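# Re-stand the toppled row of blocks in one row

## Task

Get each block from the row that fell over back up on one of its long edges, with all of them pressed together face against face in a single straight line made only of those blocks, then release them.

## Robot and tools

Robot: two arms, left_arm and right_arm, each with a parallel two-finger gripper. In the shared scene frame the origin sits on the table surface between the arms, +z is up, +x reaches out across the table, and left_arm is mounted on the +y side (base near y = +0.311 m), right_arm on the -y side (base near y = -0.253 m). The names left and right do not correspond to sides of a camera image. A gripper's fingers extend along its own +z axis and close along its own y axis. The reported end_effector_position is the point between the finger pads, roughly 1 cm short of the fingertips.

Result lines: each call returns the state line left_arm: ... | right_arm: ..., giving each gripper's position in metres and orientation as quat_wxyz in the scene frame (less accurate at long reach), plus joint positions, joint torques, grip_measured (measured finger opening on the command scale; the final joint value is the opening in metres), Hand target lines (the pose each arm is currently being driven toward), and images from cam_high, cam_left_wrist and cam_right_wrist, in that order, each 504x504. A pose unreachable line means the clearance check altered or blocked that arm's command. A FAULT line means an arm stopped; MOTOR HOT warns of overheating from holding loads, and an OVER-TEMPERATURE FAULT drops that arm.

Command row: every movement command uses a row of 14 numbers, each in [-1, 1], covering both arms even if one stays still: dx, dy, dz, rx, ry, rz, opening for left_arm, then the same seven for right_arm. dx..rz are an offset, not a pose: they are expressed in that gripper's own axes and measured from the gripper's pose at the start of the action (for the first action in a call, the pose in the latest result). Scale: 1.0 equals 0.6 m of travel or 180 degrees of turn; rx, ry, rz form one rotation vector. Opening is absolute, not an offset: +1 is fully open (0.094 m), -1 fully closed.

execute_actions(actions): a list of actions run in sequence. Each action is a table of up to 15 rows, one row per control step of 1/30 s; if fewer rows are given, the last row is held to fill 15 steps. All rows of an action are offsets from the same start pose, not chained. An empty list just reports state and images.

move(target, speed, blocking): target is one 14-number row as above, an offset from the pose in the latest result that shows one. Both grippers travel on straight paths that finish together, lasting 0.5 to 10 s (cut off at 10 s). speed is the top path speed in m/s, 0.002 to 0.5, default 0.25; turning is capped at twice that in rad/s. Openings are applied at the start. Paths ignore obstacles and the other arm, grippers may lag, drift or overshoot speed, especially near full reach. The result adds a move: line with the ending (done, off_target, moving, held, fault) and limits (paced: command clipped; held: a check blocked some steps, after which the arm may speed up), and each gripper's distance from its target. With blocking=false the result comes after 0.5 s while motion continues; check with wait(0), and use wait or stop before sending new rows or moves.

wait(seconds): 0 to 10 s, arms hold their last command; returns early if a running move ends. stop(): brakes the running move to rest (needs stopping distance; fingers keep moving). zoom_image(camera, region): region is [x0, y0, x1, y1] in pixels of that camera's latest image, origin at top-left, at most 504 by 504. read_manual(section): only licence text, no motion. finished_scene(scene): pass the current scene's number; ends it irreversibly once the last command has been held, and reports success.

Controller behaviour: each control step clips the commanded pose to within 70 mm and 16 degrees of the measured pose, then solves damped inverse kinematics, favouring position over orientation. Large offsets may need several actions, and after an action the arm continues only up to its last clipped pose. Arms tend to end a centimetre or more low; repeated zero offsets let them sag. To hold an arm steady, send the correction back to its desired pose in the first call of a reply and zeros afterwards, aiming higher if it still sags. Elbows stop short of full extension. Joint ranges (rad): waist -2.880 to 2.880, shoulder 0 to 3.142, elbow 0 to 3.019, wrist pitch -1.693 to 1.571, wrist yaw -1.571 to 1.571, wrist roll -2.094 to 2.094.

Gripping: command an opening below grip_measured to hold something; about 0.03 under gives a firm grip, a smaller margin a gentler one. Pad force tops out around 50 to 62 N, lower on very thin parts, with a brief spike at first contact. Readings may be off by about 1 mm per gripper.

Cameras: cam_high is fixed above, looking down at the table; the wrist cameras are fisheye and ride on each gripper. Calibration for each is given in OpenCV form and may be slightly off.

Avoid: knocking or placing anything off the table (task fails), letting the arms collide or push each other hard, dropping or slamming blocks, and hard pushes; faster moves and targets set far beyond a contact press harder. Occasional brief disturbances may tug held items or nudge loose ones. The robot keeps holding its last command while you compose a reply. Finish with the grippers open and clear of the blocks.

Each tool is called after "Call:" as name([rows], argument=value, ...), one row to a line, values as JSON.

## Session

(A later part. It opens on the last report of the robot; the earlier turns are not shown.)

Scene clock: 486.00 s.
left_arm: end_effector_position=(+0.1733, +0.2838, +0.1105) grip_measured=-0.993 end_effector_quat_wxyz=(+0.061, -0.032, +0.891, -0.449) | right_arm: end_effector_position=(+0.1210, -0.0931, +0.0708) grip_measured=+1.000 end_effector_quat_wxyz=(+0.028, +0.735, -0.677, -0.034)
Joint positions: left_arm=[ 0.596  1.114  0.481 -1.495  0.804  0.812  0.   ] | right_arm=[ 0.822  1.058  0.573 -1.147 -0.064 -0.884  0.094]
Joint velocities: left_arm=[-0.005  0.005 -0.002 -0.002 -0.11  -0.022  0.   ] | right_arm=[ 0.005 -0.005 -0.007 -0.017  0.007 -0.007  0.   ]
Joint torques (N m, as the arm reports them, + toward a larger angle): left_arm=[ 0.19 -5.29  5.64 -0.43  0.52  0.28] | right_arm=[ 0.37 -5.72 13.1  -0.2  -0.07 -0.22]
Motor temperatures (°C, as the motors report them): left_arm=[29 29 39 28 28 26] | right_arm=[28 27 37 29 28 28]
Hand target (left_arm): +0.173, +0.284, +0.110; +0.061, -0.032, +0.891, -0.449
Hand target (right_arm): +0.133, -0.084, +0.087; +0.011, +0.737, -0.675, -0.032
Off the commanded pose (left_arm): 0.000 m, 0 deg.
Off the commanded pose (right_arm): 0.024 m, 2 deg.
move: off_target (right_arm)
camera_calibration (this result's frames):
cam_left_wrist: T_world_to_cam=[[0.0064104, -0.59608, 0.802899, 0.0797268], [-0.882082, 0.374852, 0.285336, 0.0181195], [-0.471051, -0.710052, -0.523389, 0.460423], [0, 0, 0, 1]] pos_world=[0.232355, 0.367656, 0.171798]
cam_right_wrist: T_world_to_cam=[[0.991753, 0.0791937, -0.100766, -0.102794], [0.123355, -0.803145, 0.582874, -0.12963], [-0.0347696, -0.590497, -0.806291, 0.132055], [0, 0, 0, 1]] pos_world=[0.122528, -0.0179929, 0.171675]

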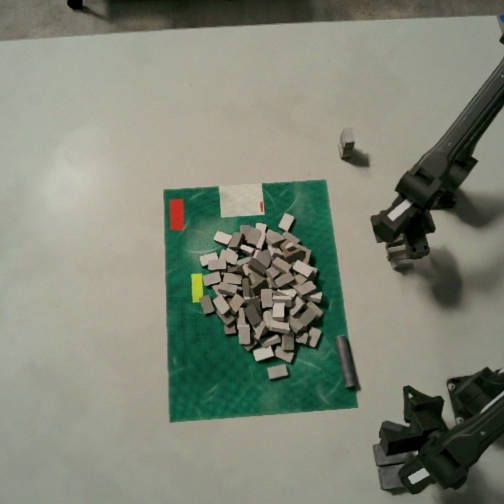

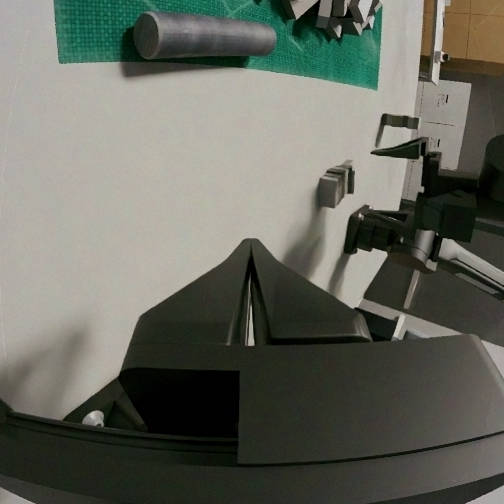

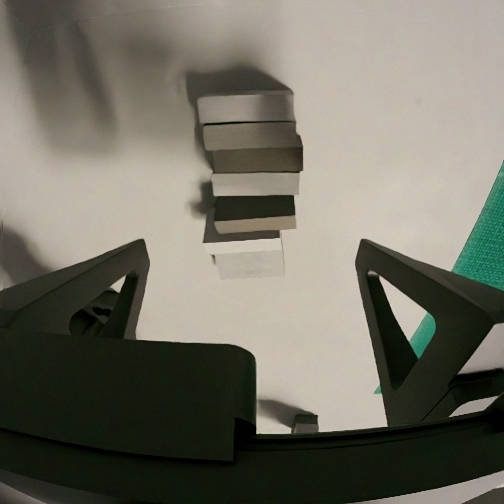

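Call:
move(target=[0,0,0,0,0,0,-1,0.085,0.02,0,0.027,0,0.01,0.4])

Call:
move(target=[0,0,0,0,0,0,-1,0,0,0,0,-0.3,0,0.4], speed=0.3)

Scene clock: 492.60 s.
left_arm: end_effector_position=(+0.1733, +0.2838, +0.1105) grip_measured=-0.993 end_effector_quat_wxyz=(+0.061, -0.032, +0.891, -0.449) | right_arm: end_effector_position=(+0.1194, -0.1388, +0.0756) grip_measured=+0.403 end_effector_quat_wxyz=(-0.017, +0.722, -0.692, -0.005)
Joint positions: left_arm=[ 0.596  1.114  0.481 -1.495  0.804  0.812  0.   ] | right_arm=[ 0.697  0.849  0.478 -1.168 -0.015 -0.967  0.066]
Joint velocities: left_arm=[-0.015  0.005  0.007  0.007 -0.081 -0.022 -0.   ] | right_arm=[-0.005 -0.005  0.002 -0.007 -0.007 -0.022 -0.001]
Joint torques (N m, as the arm reports them, + toward a larger angle): left_arm=[-0.01 -4.8   5.75 -0.41  0.45  0.26] | right_arm=[ 1.2  -2.95  8.04 -0.16  0.03 -0.21]
Motor temperatures (°C, as the motors report them): left_arm=[29 29 39 28 28 26] | right_arm=[28 27 38 29 28 28]
Hand target (left_arm): +0.173, +0.284, +0.110; +0.061, -0.032, +0.891, -0.449
Hand target (right_arm): +0.113, -0.145, +0.071; -0.002, +0.724, -0.689, -0.006
Off the commanded pose (left_arm): 0.000 m, 0 deg.
Off the commanded pose (right_arm): 0.010 m, 2 deg.
move: done
camera_calibration (this result's frames):
cam_left_wrist: T_world_to_cam=[[0.0064104, -0.59608, 0.802899, 0.0797268], [-0.882082, 0.374852, 0.285336, 0.0181195], [-0.471051, -0.710052, -0.523389, 0.460423], [0, 0, 0, 1]] pos_world=[0.232355, 0.367656, 0.171798]
cam_right_wrist: T_world_to_cam=[[0.999228, 0.0390295, 0.00444351, -0.111569], [0.0295462, -0.821301, 0.569729, -0.15929], [0.0258857, -0.569158, -0.82182, 0.105707], [0, 0, 0, 1]] pos_world=[0.113452, -0.0663062, 0.17812]

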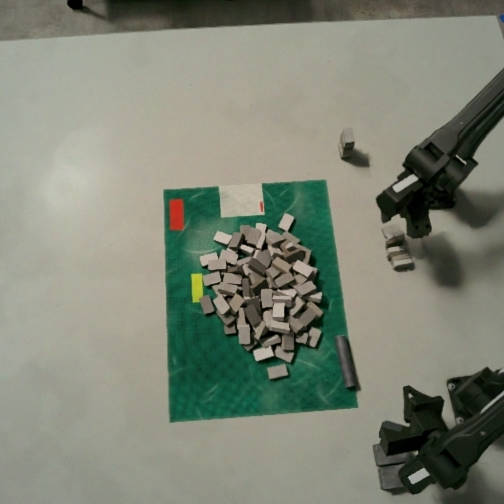

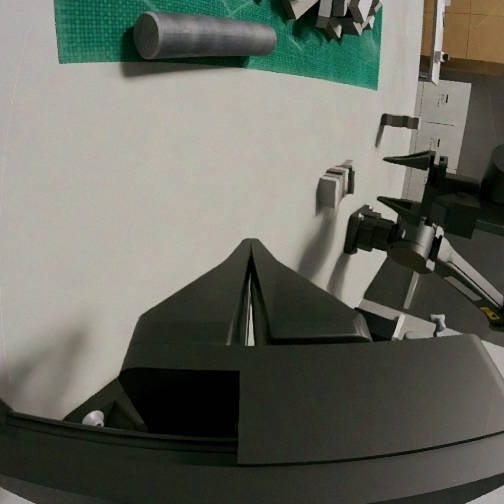

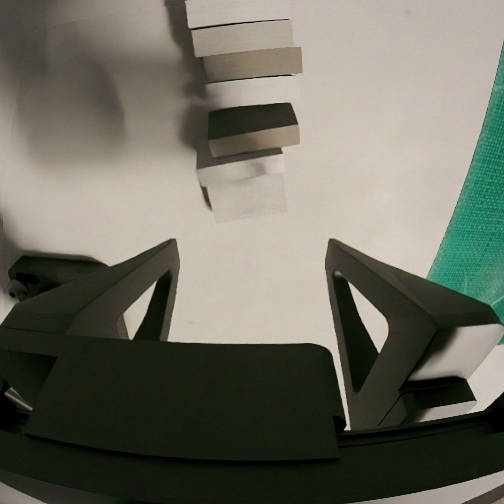

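Scene clock: 494.90 s.
left_arm: end_effector_position=(+0.1733, +0.2838, +0.1105) grip_measured=-0.993 end_effector_quat_wxyz=(+0.061, -0.032, +0.891, -0.449) | right_arm: end_effector_position=(+0.1244, -0.1384, +0.0757) grip_measured=+0.403 end_effector_quat_wxyz=(-0.328, +0.644, -0.605, -0.335)
Joint positions: left_arm=[ 0.596  1.114  0.481 -1.495  0.804  0.812  0.   ] | right_arm=[-0.121  1.06   0.34  -1.156 -0.944 -1.962  0.066]
Joint velocities: left_arm=[-0.005 -0.005 -0.007 -0.007 -0.066 -0.022  0.   ] | right_arm=[-0.005 -0.015  0.022 -0.002 -0.051 -0.066  0.001]
Joint torques (N m, as the arm reports them, + toward a larger angle): left_arm=[ 0.25 -4.71  5.59 -0.4   0.5   0.26] | right_arm=[ 0.36 -2.31  6.01 -0.8  -0.61 -0.22]
Motor temperatures (°C, as the motors report them): left_arm=[29 29 39 28 28 26] | right_arm=[28 27 38 29 28 28]
Hand target (left_arm): +0.173, +0.284, +0.110; +0.061, -0.032, +0.891, -0.449
Hand target (right_arm): +0.119, -0.138, +0.074; -0.325, +0.638, -0.607, -0.344
Off the commanded pose (left_arm): 0.000 m, 0 deg.
Off the commanded pose (right_arm): 0.005 m, 1 deg.
move: done
camera_calibration (this result's frames):
cam_left_wrist: T_world_to_cam=[[0.0064104, -0.59608, 0.802899, 0.0797268], [-0.882082, 0.374852, 0.285336, 0.0181195], [-0.471051, -0.710052, -0.523389, 0.460423], [0, 0, 0, 1]] pos_world=[0.232355, 0.367656, 0.171798]
cam_right_wrist: T_world_to_cam=[[0.998007, 0.0627309, 0.00680061, -0.113336], [0.0614021, -0.940697, -0.333645, -0.111263], [-0.0145325, 0.333398, -0.942674, 0.24501], [0, 0, 0, 1]] pos_world=[0.123502, -0.179241, 0.194613]

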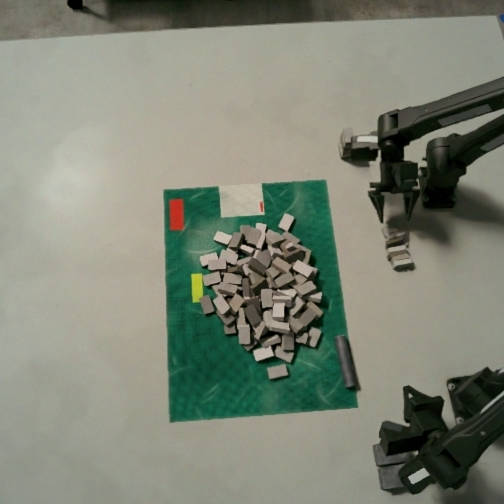

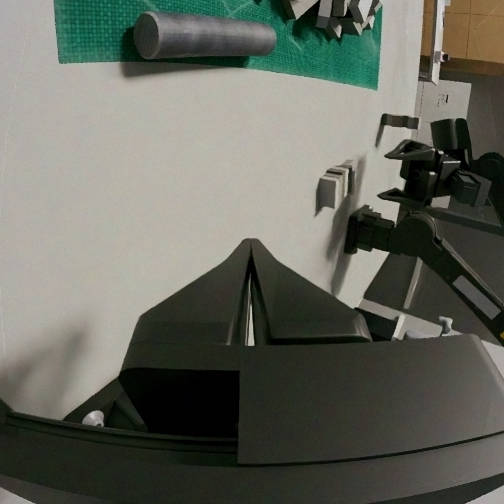

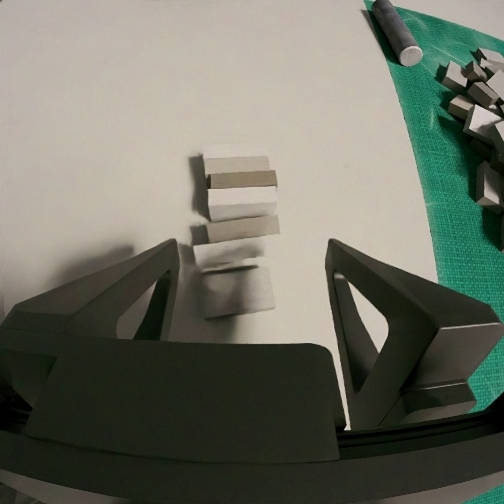

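Call:
move(target=[0,0,0,0,0,0,-1,0.085,0.016,0.044,-0.037,0,-0.025,0.4], speed=0.08)

Scene clock: 502.50 s.
left_arm: end_effector_position=(+0.1733, +0.2838, +0.1105) grip_measured=-0.993 end_effector_quat_wxyz=(+0.061, -0.032, +0.891, -0.449) | right_arm: end_effector_position=(+0.1221, -0.1458, +0.0212) grip_measured=+0.403 end_effector_quat_wxyz=(-0.292, +0.676, -0.584, -0.341)
Joint positions: left_arm=[ 0.596  1.114  0.481 -1.495  0.804  0.812  0.   ] | right_arm=[-0.118  1.331  0.324 -0.963 -0.867 -2.071  0.066]
Joint velocities: left_arm=[-0.005  0.005  0.007 -0.012  0.022  0.081 -0.001] | right_arm=[-0.005 -0.005 -0.007  0.022  0.007 -0.037 -0.   ]
Joint torques (N m, as the arm reports them, + toward a larger angle): left_arm=[ 0.27 -5.31  5.6  -0.3   0.49  0.25] | right_arm=[ 2.75 -5.29  3.42  0.11 -0.39 -0.22]
Motor temperatures (°C, as the motors report them): left_arm=[29 29 39 28 28 26] | right_arm=[28 27 37 29 29 28]
Hand target (left_arm): +0.173, +0.284, +0.110; +0.061, -0.032, +0.891, -0.449
Hand target (right_arm): +0.118, -0.144, +0.018; -0.291, +0.682, -0.578, -0.341
Off the commanded pose (left_arm): 0.000 m, 0 deg.
Off the commanded pose (right_arm): 0.007 m, 4 deg.
joint sent to its limit (right arm) — the command would take joint 6 (wrist roll) past its lower limit, so that joint was sent only as far as its limit.
move: off_target (right_arm)
camera_calibration (this result's frames):
cam_left_wrist: T_world_to_cam=[[0.0064104, -0.59608, 0.802899, 0.0797268], [-0.882082, 0.374852, 0.285336, 0.0181195], [-0.471051, -0.710052, -0.523389, 0.460423], [0, 0, 0, 1]] pos_world=[0.232355, 0.367656, 0.171798]
cam_right_wrist: T_world_to_cam=[[0.987861, 0.15462, -0.0149391, -0.09506], [0.143619, -0.945737, -0.29147, -0.147966], [-0.0591955, 0.285786, -0.956463, 0.194895], [0, 0, 0, 1]] pos_world=[0.126694, -0.180937, 0.141862]

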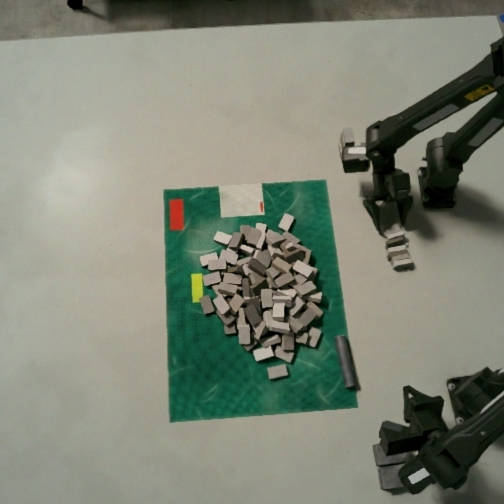

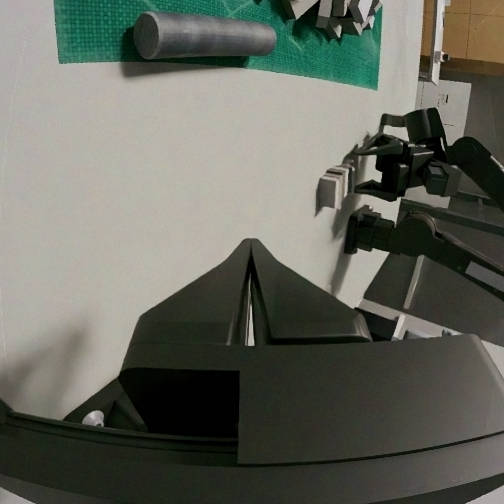

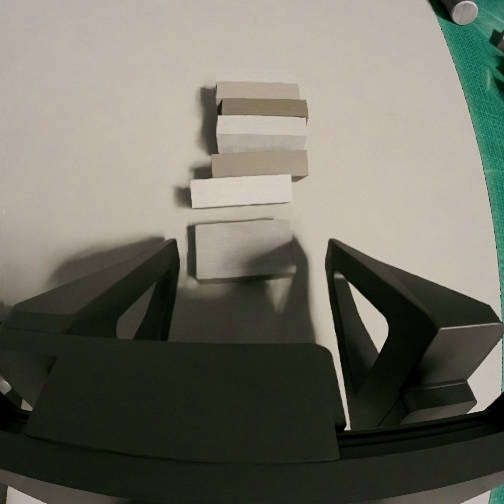

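Call:
move(target=[0,0,0,0,0,0,-1,0.02,0,0.014,0,0,0,0.4], speed=0.04)

Call:
move(target=[0,0,0,0,0,0,-1,0,0,0,0,0,0,-0.2])

Call:
move(target=[0,0,0,0,0,0,-1,0.013,0,-0.032,0,0,0,-0.2], speed=0.05)

Call:
move(target=[0,0,0,0,0,0,-1,-0.1,0,-0.07,0,0,0,-0.2], speed=0.15)

Scene clock: 509.50 s.
left_arm: end_effector_position=(+0.1733, +0.2838, +0.1105) grip_measured=-0.993 end_effector_quat_wxyz=(+0.061, -0.032, +0.891, -0.449) | right_arm: end_effector_position=(+0.1249, -0.1459, +0.0112) grip_measured=+0.403 end_effector_quat_wxyz=(-0.293, +0.674, -0.585, -0.343)
Joint positions: left_arm=[ 0.596  1.114  0.481 -1.495  0.804  0.812  0.   ] | right_arm=[-0.118  1.39   0.324 -0.909 -0.871 -2.071  0.066]
Joint velocities: left_arm=[-0.005  0.005  0.002 -0.002 -0.081  0.007 -0.   ] | right_arm=[-0.015  0.005  0.007  0.012 -0.051  0.007 -0.   ]
Joint torques (N m, as the arm reports them, + toward a larger angle): left_arm=[ 0.31 -4.92  5.56 -0.34  0.47  0.28] | right_arm=[ 0.68 -5.77  3.03  0.68 -0.33 -0.15]
Motor temperatures (°C, as the motors report them): left_arm=[29 29 39 28 28 26] | right_arm=[28 26 36 29 29 28]
Hand target (left_arm): +0.173, +0.284, +0.110; +0.061, -0.032, +0.891, -0.449
Hand target (right_arm): +0.122, -0.146, +0.007; -0.292, +0.676, -0.584, -0.342
Off the commanded pose (left_arm): 0.000 m, 0 deg.
Off the commanded pose (right_arm): 0.005 m, 0 deg.
move: done
camera_calibration (this result's frames):
cam_left_wrist: T_world_to_cam=[[0.0064104, -0.59608, 0.802899, 0.0797268], [-0.882082, 0.374852, 0.285336, 0.0181195], [-0.471051, -0.710052, -0.523389, 0.460423], [0, 0, 0, 1]] pos_world=[0.232355, 0.367656, 0.171798]
cam_right_wrist: T_world_to_cam=[[0.988015, 0.153356, -0.0175505, -0.098146], [0.141404, -0.944826, -0.295481, -0.150899], [-0.0618961, 0.289458, -0.955187, 0.186447], [0, 0, 0, 1]] pos_world=[0.129848, -0.18149, 0.131781]

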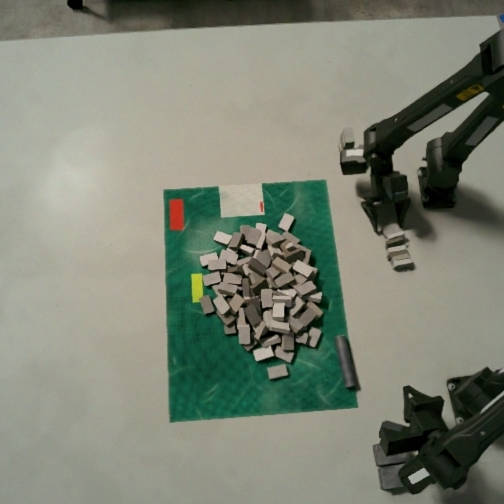

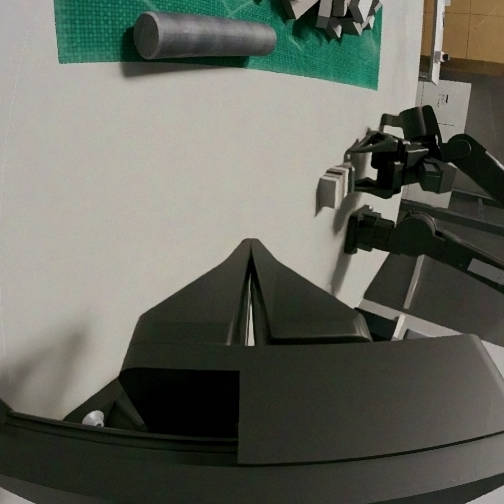

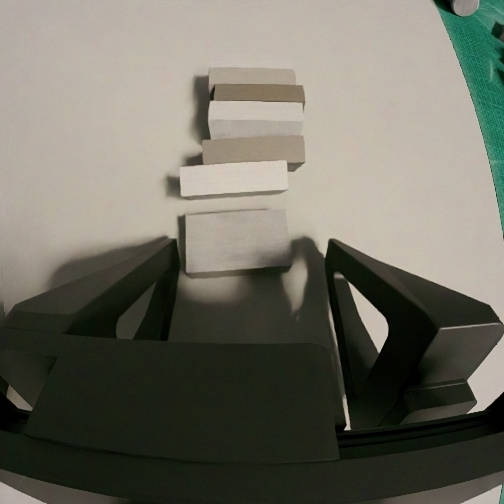

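Scene clock: 510.00 s.
left_arm: end_effector_position=(+0.1733, +0.2838, +0.1105) grip_measured=-0.993 end_effector_quat_wxyz=(+0.061, -0.032, +0.891, -0.449) | right_arm: end_effector_position=(+0.1249, -0.1460, +0.0112) grip_measured=-0.089 end_effector_quat_wxyz=(-0.293, +0.674, -0.585, -0.343)
Joint positions: left_arm=[ 0.596  1.114  0.481 -1.495  0.804  0.812  0.   ] | right_arm=[-0.118  1.39   0.324 -0.909 -0.87  -2.071  0.043]
Joint velocities: left_arm=[-0.005 -0.015  0.017  0.002  0.051 -0.051 -0.   ] | right_arm=[-0.015 -0.005 -0.007  0.012  0.007 -0.066 -0.001]
Joint torques (N m, as the arm reports them, + toward a larger angle): left_arm=[ 0.11 -5.01  5.66 -0.33  0.51  0.26] | right_arm=[ 1.33 -6.43  3.86 -0.35 -0.44 -0.12]
Motor temperatures (°C, as the motors report them): left_arm=[29 29 39 28 28 26] | right_arm=[28 26 36 29 29 28]
Hand target (left_arm): +0.173, +0.284, +0.110; +0.061, -0.032, +0.891, -0.449
Hand target (right_arm): +0.125, -0.146, +0.011; -0.293, +0.674, -0.585, -0.343
Off the commanded pose (left_arm): 0.000 m, 0 deg.
Off the commanded pose (right_arm): 0.000 m, 0 deg.
move: done
camera_calibration (this result's frames):
cam_left_wrist: T_world_to_cam=[[0.0064104, -0.59608, 0.802899, 0.0797268], [-0.882082, 0.374852, 0.285336, 0.0181195], [-0.471051, -0.710052, -0.523389, 0.460423], [0, 0, 0, 1]] pos_world=[0.232355, 0.367656, 0.171798]
cam_right_wrist: T_world_to_cam=[[0.987991, 0.153498, -0.0176619, -0.0980898], [0.141528, -0.944907, -0.295163, -0.150976], [-0.0619958, 0.289119, -0.955284, 0.186376], [0, 0, 0, 1]] pos_world=[0.129834, -0.181486, 0.131747]

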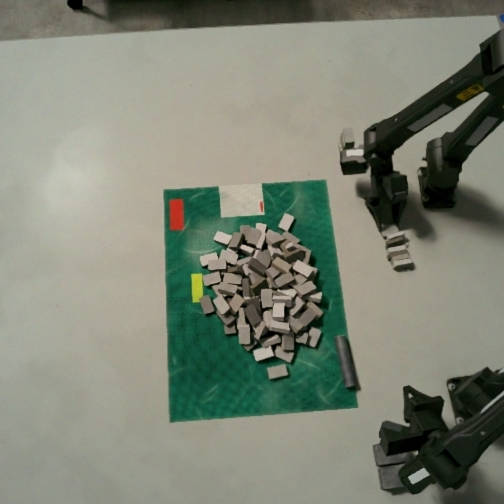

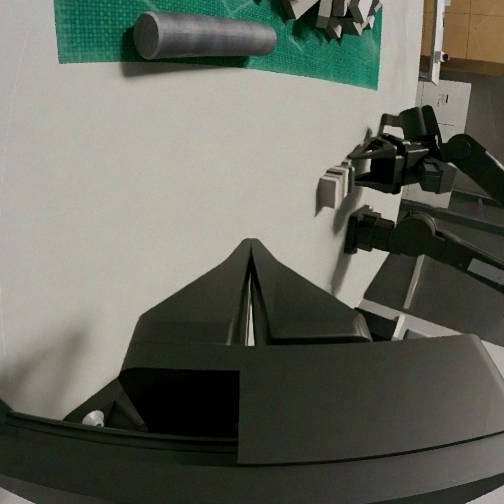

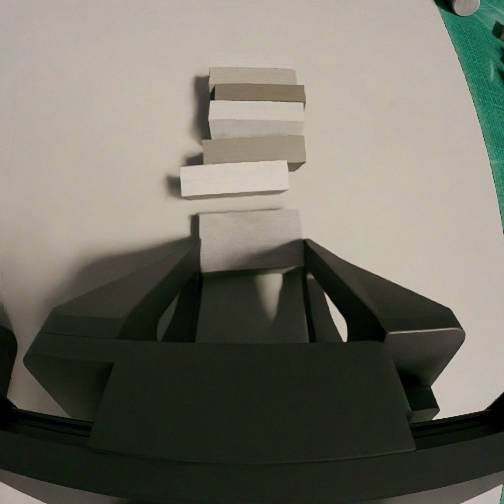

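Scene clock: 510.73 s.
left_arm: end_effector_position=(+0.1733, +0.2838, +0.1105) grip_measured=-0.993 end_effector_quat_wxyz=(+0.061, -0.032, +0.891, -0.449) | right_arm: end_effector_position=(+0.1226, -0.1611, +0.0129) grip_measured=-0.089 end_effector_quat_wxyz=(-0.276, +0.666, -0.609, -0.329)
Joint positions: left_arm=[ 0.596  1.114  0.481 -1.495  0.804  0.812  0.   ] | right_arm=[-0.184  1.347  0.324 -0.964 -0.811 -2.076  0.043]
Joint velocities: left_arm=[ 0.005 -0.024 -0.012 -0.002 -0.037  0.022 -0.   ] | right_arm=[-0.005 -0.024 -0.007 -0.017 -0.007  0.066  0.001]
Joint torques (N m, as the arm reports them, + toward a larger angle): left_arm=[-0.04 -4.97  5.65 -0.35  0.5   0.26] | right_arm=[ 0.94 -6.74  5.76 -1.31 -0.1  -0.19]
Motor temperatures (°C, as the motors report them): left_arm=[29 29 39 28 28 26] | right_arm=[28 26 36 29 29 28]
Hand target (left_arm): +0.173, +0.284, +0.110; +0.061, -0.032, +0.891, -0.449
Hand target (right_arm): +0.128, -0.164, +0.016; -0.276, +0.668, -0.610, -0.325
Off the commanded pose (left_arm): 0.000 m, 0 deg.
Off the commanded pose (right_arm): 0.008 m, 4 deg.
joint sent to its limit (right arm) — the command would take joint 6 (wrist roll) past its lower limit, so that joint was sent only as far as its limit.
move: off_target (right_arm)
camera_calibration (this result's frames):
cam_left_wrist: T_world_to_cam=[[0.0064104, -0.59608, 0.802899, 0.0797268], [-0.882082, 0.374852, 0.285336, 0.0181195], [-0.471051, -0.710052, -0.523389, 0.460423], [0, 0, 0, 1]] pos_world=[0.232355, 0.367656, 0.171798]
cam_right_wrist: T_world_to_cam=[[0.992586, 0.113207, -0.0442525, -0.100187], [0.0987467, -0.963329, -0.249491, -0.162759], [-0.0708738, 0.243272, -0.967365, 0.186104], [0, 0, 0, 1]] pos_world=[0.128706, -0.190722, 0.13499]

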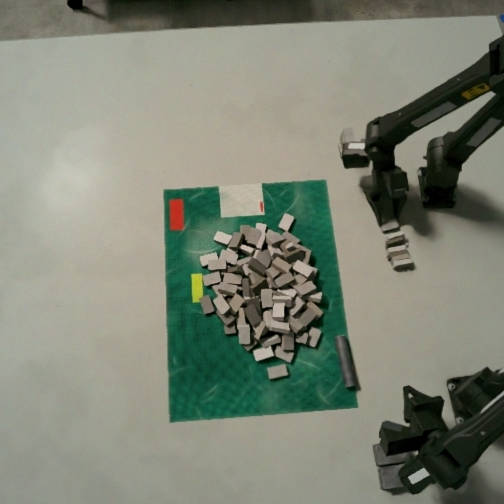

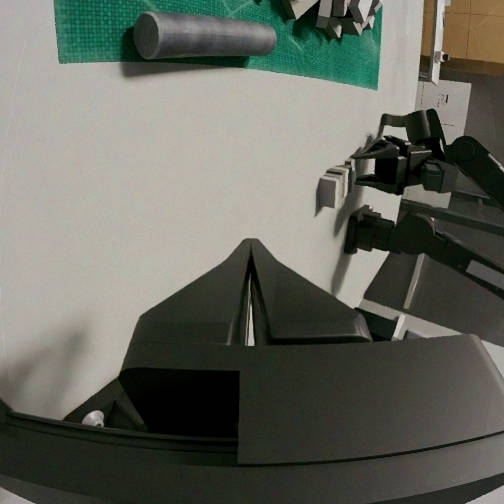

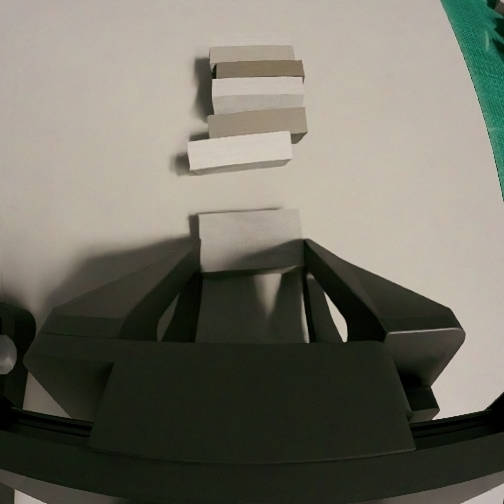

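Scene clock: 511.70 s.
left_arm: end_effector_position=(+0.1733, +0.2838, +0.1105) grip_measured=-0.993 end_effector_quat_wxyz=(+0.061, -0.032, +0.891, -0.449) | right_arm: end_effector_position=(+0.1090, -0.1528, +0.0756) grip_measured=-0.089 end_effector_quat_wxyz=(-0.271, +0.665, -0.609, -0.337)
Joint positions: left_arm=[ 0.596  1.114  0.481 -1.495  0.804  0.812  0.   ] | right_arm=[-0.151  1.058  0.369 -1.289 -0.822 -2.039  0.043]
Joint velocities: left_arm=[-0.005  0.015 -0.012 -0.007  0.022  0.007  0.   ] | right_arm=[-0.005  0.005 -0.002 -0.012 -0.022  0.022  0.001]
Joint torques (N m, as the arm reports them, + toward a larger angle): left_arm=[-0.01 -4.78  5.78 -0.32  0.51  0.26] | right_arm=[ 1.18 -4.67 10.59 -1.1  -0.42 -0.05]
Motor temperatures (°C, as the motors report them): left_arm=[29 29 39 28 28 26] | right_arm=[28 26 36 29 29 28]
Hand target (left_arm): +0.173, +0.284, +0.110; +0.061, -0.032, +0.891, -0.449
Hand target (right_arm): +0.122, -0.156, +0.087; -0.276, +0.666, -0.609, -0.329
Off the commanded pose (left_arm): 0.000 m, 0 deg.
Off the commanded pose (right_arm): 0.019 m, 1 deg.
move: off_target (right_arm)
camera_calibration (this result's frames):
cam_left_wrist: T_world_to_cam=[[0.0064104, -0.59608, 0.802899, 0.0797268], [-0.882082, 0.374852, 0.285336, 0.0181195], [-0.471051, -0.710052, -0.523389, 0.460423], [0, 0, 0, 1]] pos_world=[0.232355, 0.367656, 0.171798]
cam_right_wrist: T_world_to_cam=[[0.99104, 0.118893, -0.0608649, -0.0825489], [0.0997579, -0.961883, -0.254617, -0.137256], [-0.0888171, 0.246264, -0.965125, 0.245974], [0, 0, 0, 1]] pos_world=[0.117348, -0.182785, 0.197423]

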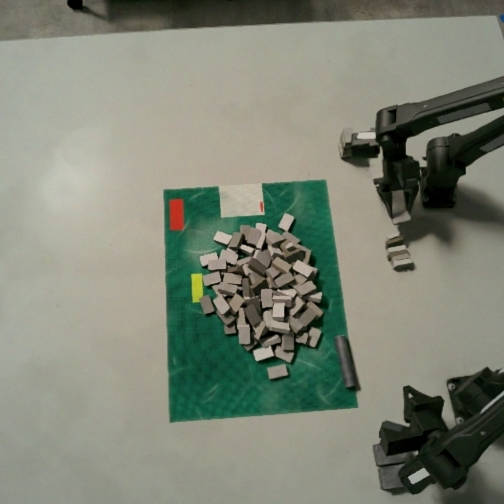

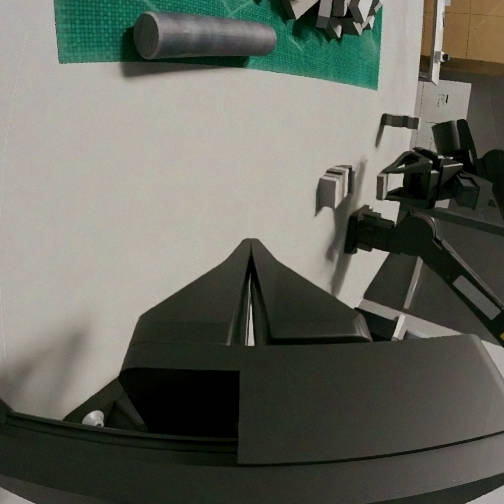

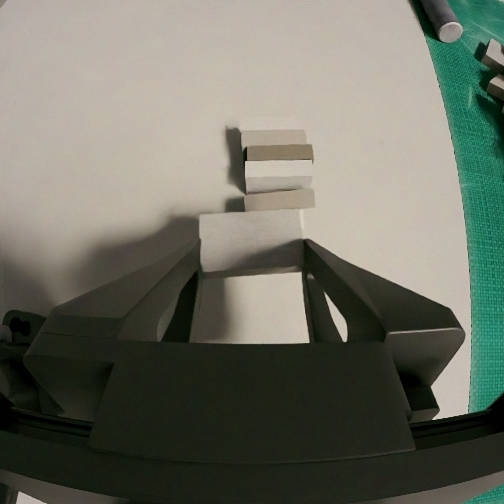

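Call:
move(target=[0,0,0,0,0,0,-1,-0.186,-0.03,0.2,0,0.485,0,-0.2], speed=0.3)

Scene clock: 519.37 s.
left_arm: end_effector_position=(+0.1733, +0.2838, +0.1105) grip_measured=-0.993 end_effector_quat_wxyz=(+0.061, -0.032, +0.891, -0.449) | right_arm: end_effector_position=(+0.1066, +0.0018, +0.0773) grip_measured=-0.089 end_effector_quat_wxyz=(+0.224, +0.710, -0.627, +0.232)
Joint positions: left_arm=[ 0.596  1.114  0.481 -1.495  0.804  0.812  0.   ] | right_arm=[ 1.284  1.645  1.001 -1.54   0.249 -0.382  0.043]
Joint velocities: left_arm=[-0.024 -0.015  0.002 -0.017  0.051 -0.051 -0.001] | right_arm=[-0.015  0.005  0.002 -0.027 -0.007  0.066 -0.   ]
Joint torques (N m, as the arm reports them, + toward a larger angle): left_arm=[-0.23 -4.68  5.69 -0.39  0.47  0.26] | right_arm=[  1.51 -12.76  10.59  -1.91   0.26  -0.01]
Motor temperatures (°C, as the motors report them): left_arm=[29 29 39 28 28 26] | right_arm=[28 26 38 29 29 28]
Hand target (left_arm): +0.173, +0.284, +0.110; +0.061, -0.032, +0.891, -0.449
Hand target (right_arm): +0.110, +0.014, +0.087; +0.216, +0.708, -0.631, +0.233
Off the commanded pose (left_arm): 0.000 m, 0 deg.
Off the commanded pose (right_arm): 0.014 m, 2 deg.
move: off_target (right_arm)
camera_calibration (this result's frames):
cam_left_wrist: T_world_to_cam=[[0.0064104, -0.59608, 0.802899, 0.0797268], [-0.882082, 0.374852, 0.285336, 0.0181195], [-0.471051, -0.710052, -0.523389, 0.460423], [0, 0, 0, 1]] pos_world=[0.232355, 0.367656, 0.171798]
cam_right_wrist: T_world_to_cam=[[0.994016, 0.103149, -0.0359496, -0.100688], [0.0627427, -0.269743, 0.960886, -0.0791198], [0.0894174, -0.957392, -0.274601, 0.139095], [0, 0, 0, 1]] pos_world=[0.0926126, 0.122212, 0.110601]

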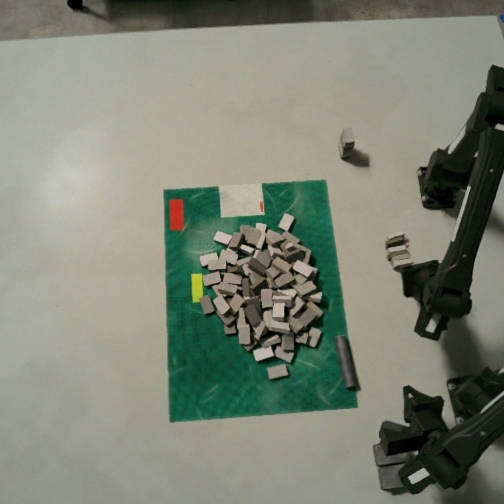

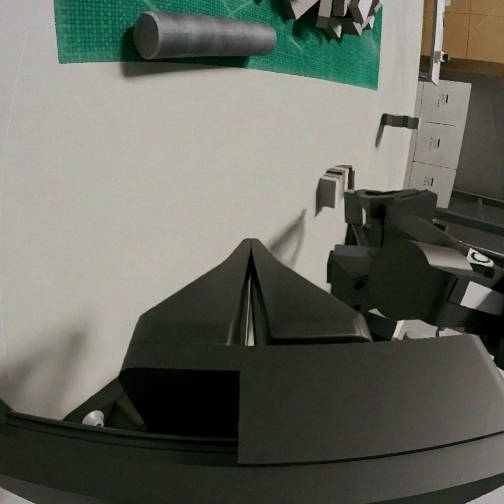

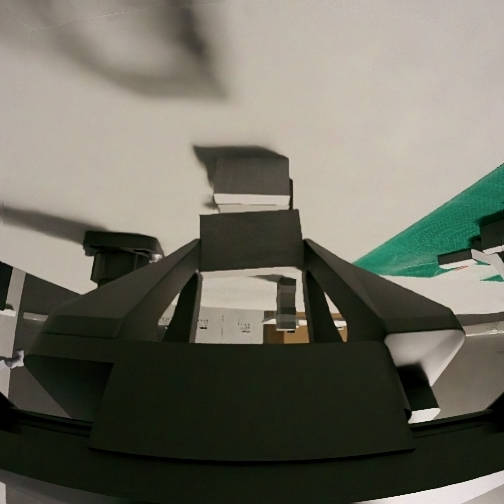

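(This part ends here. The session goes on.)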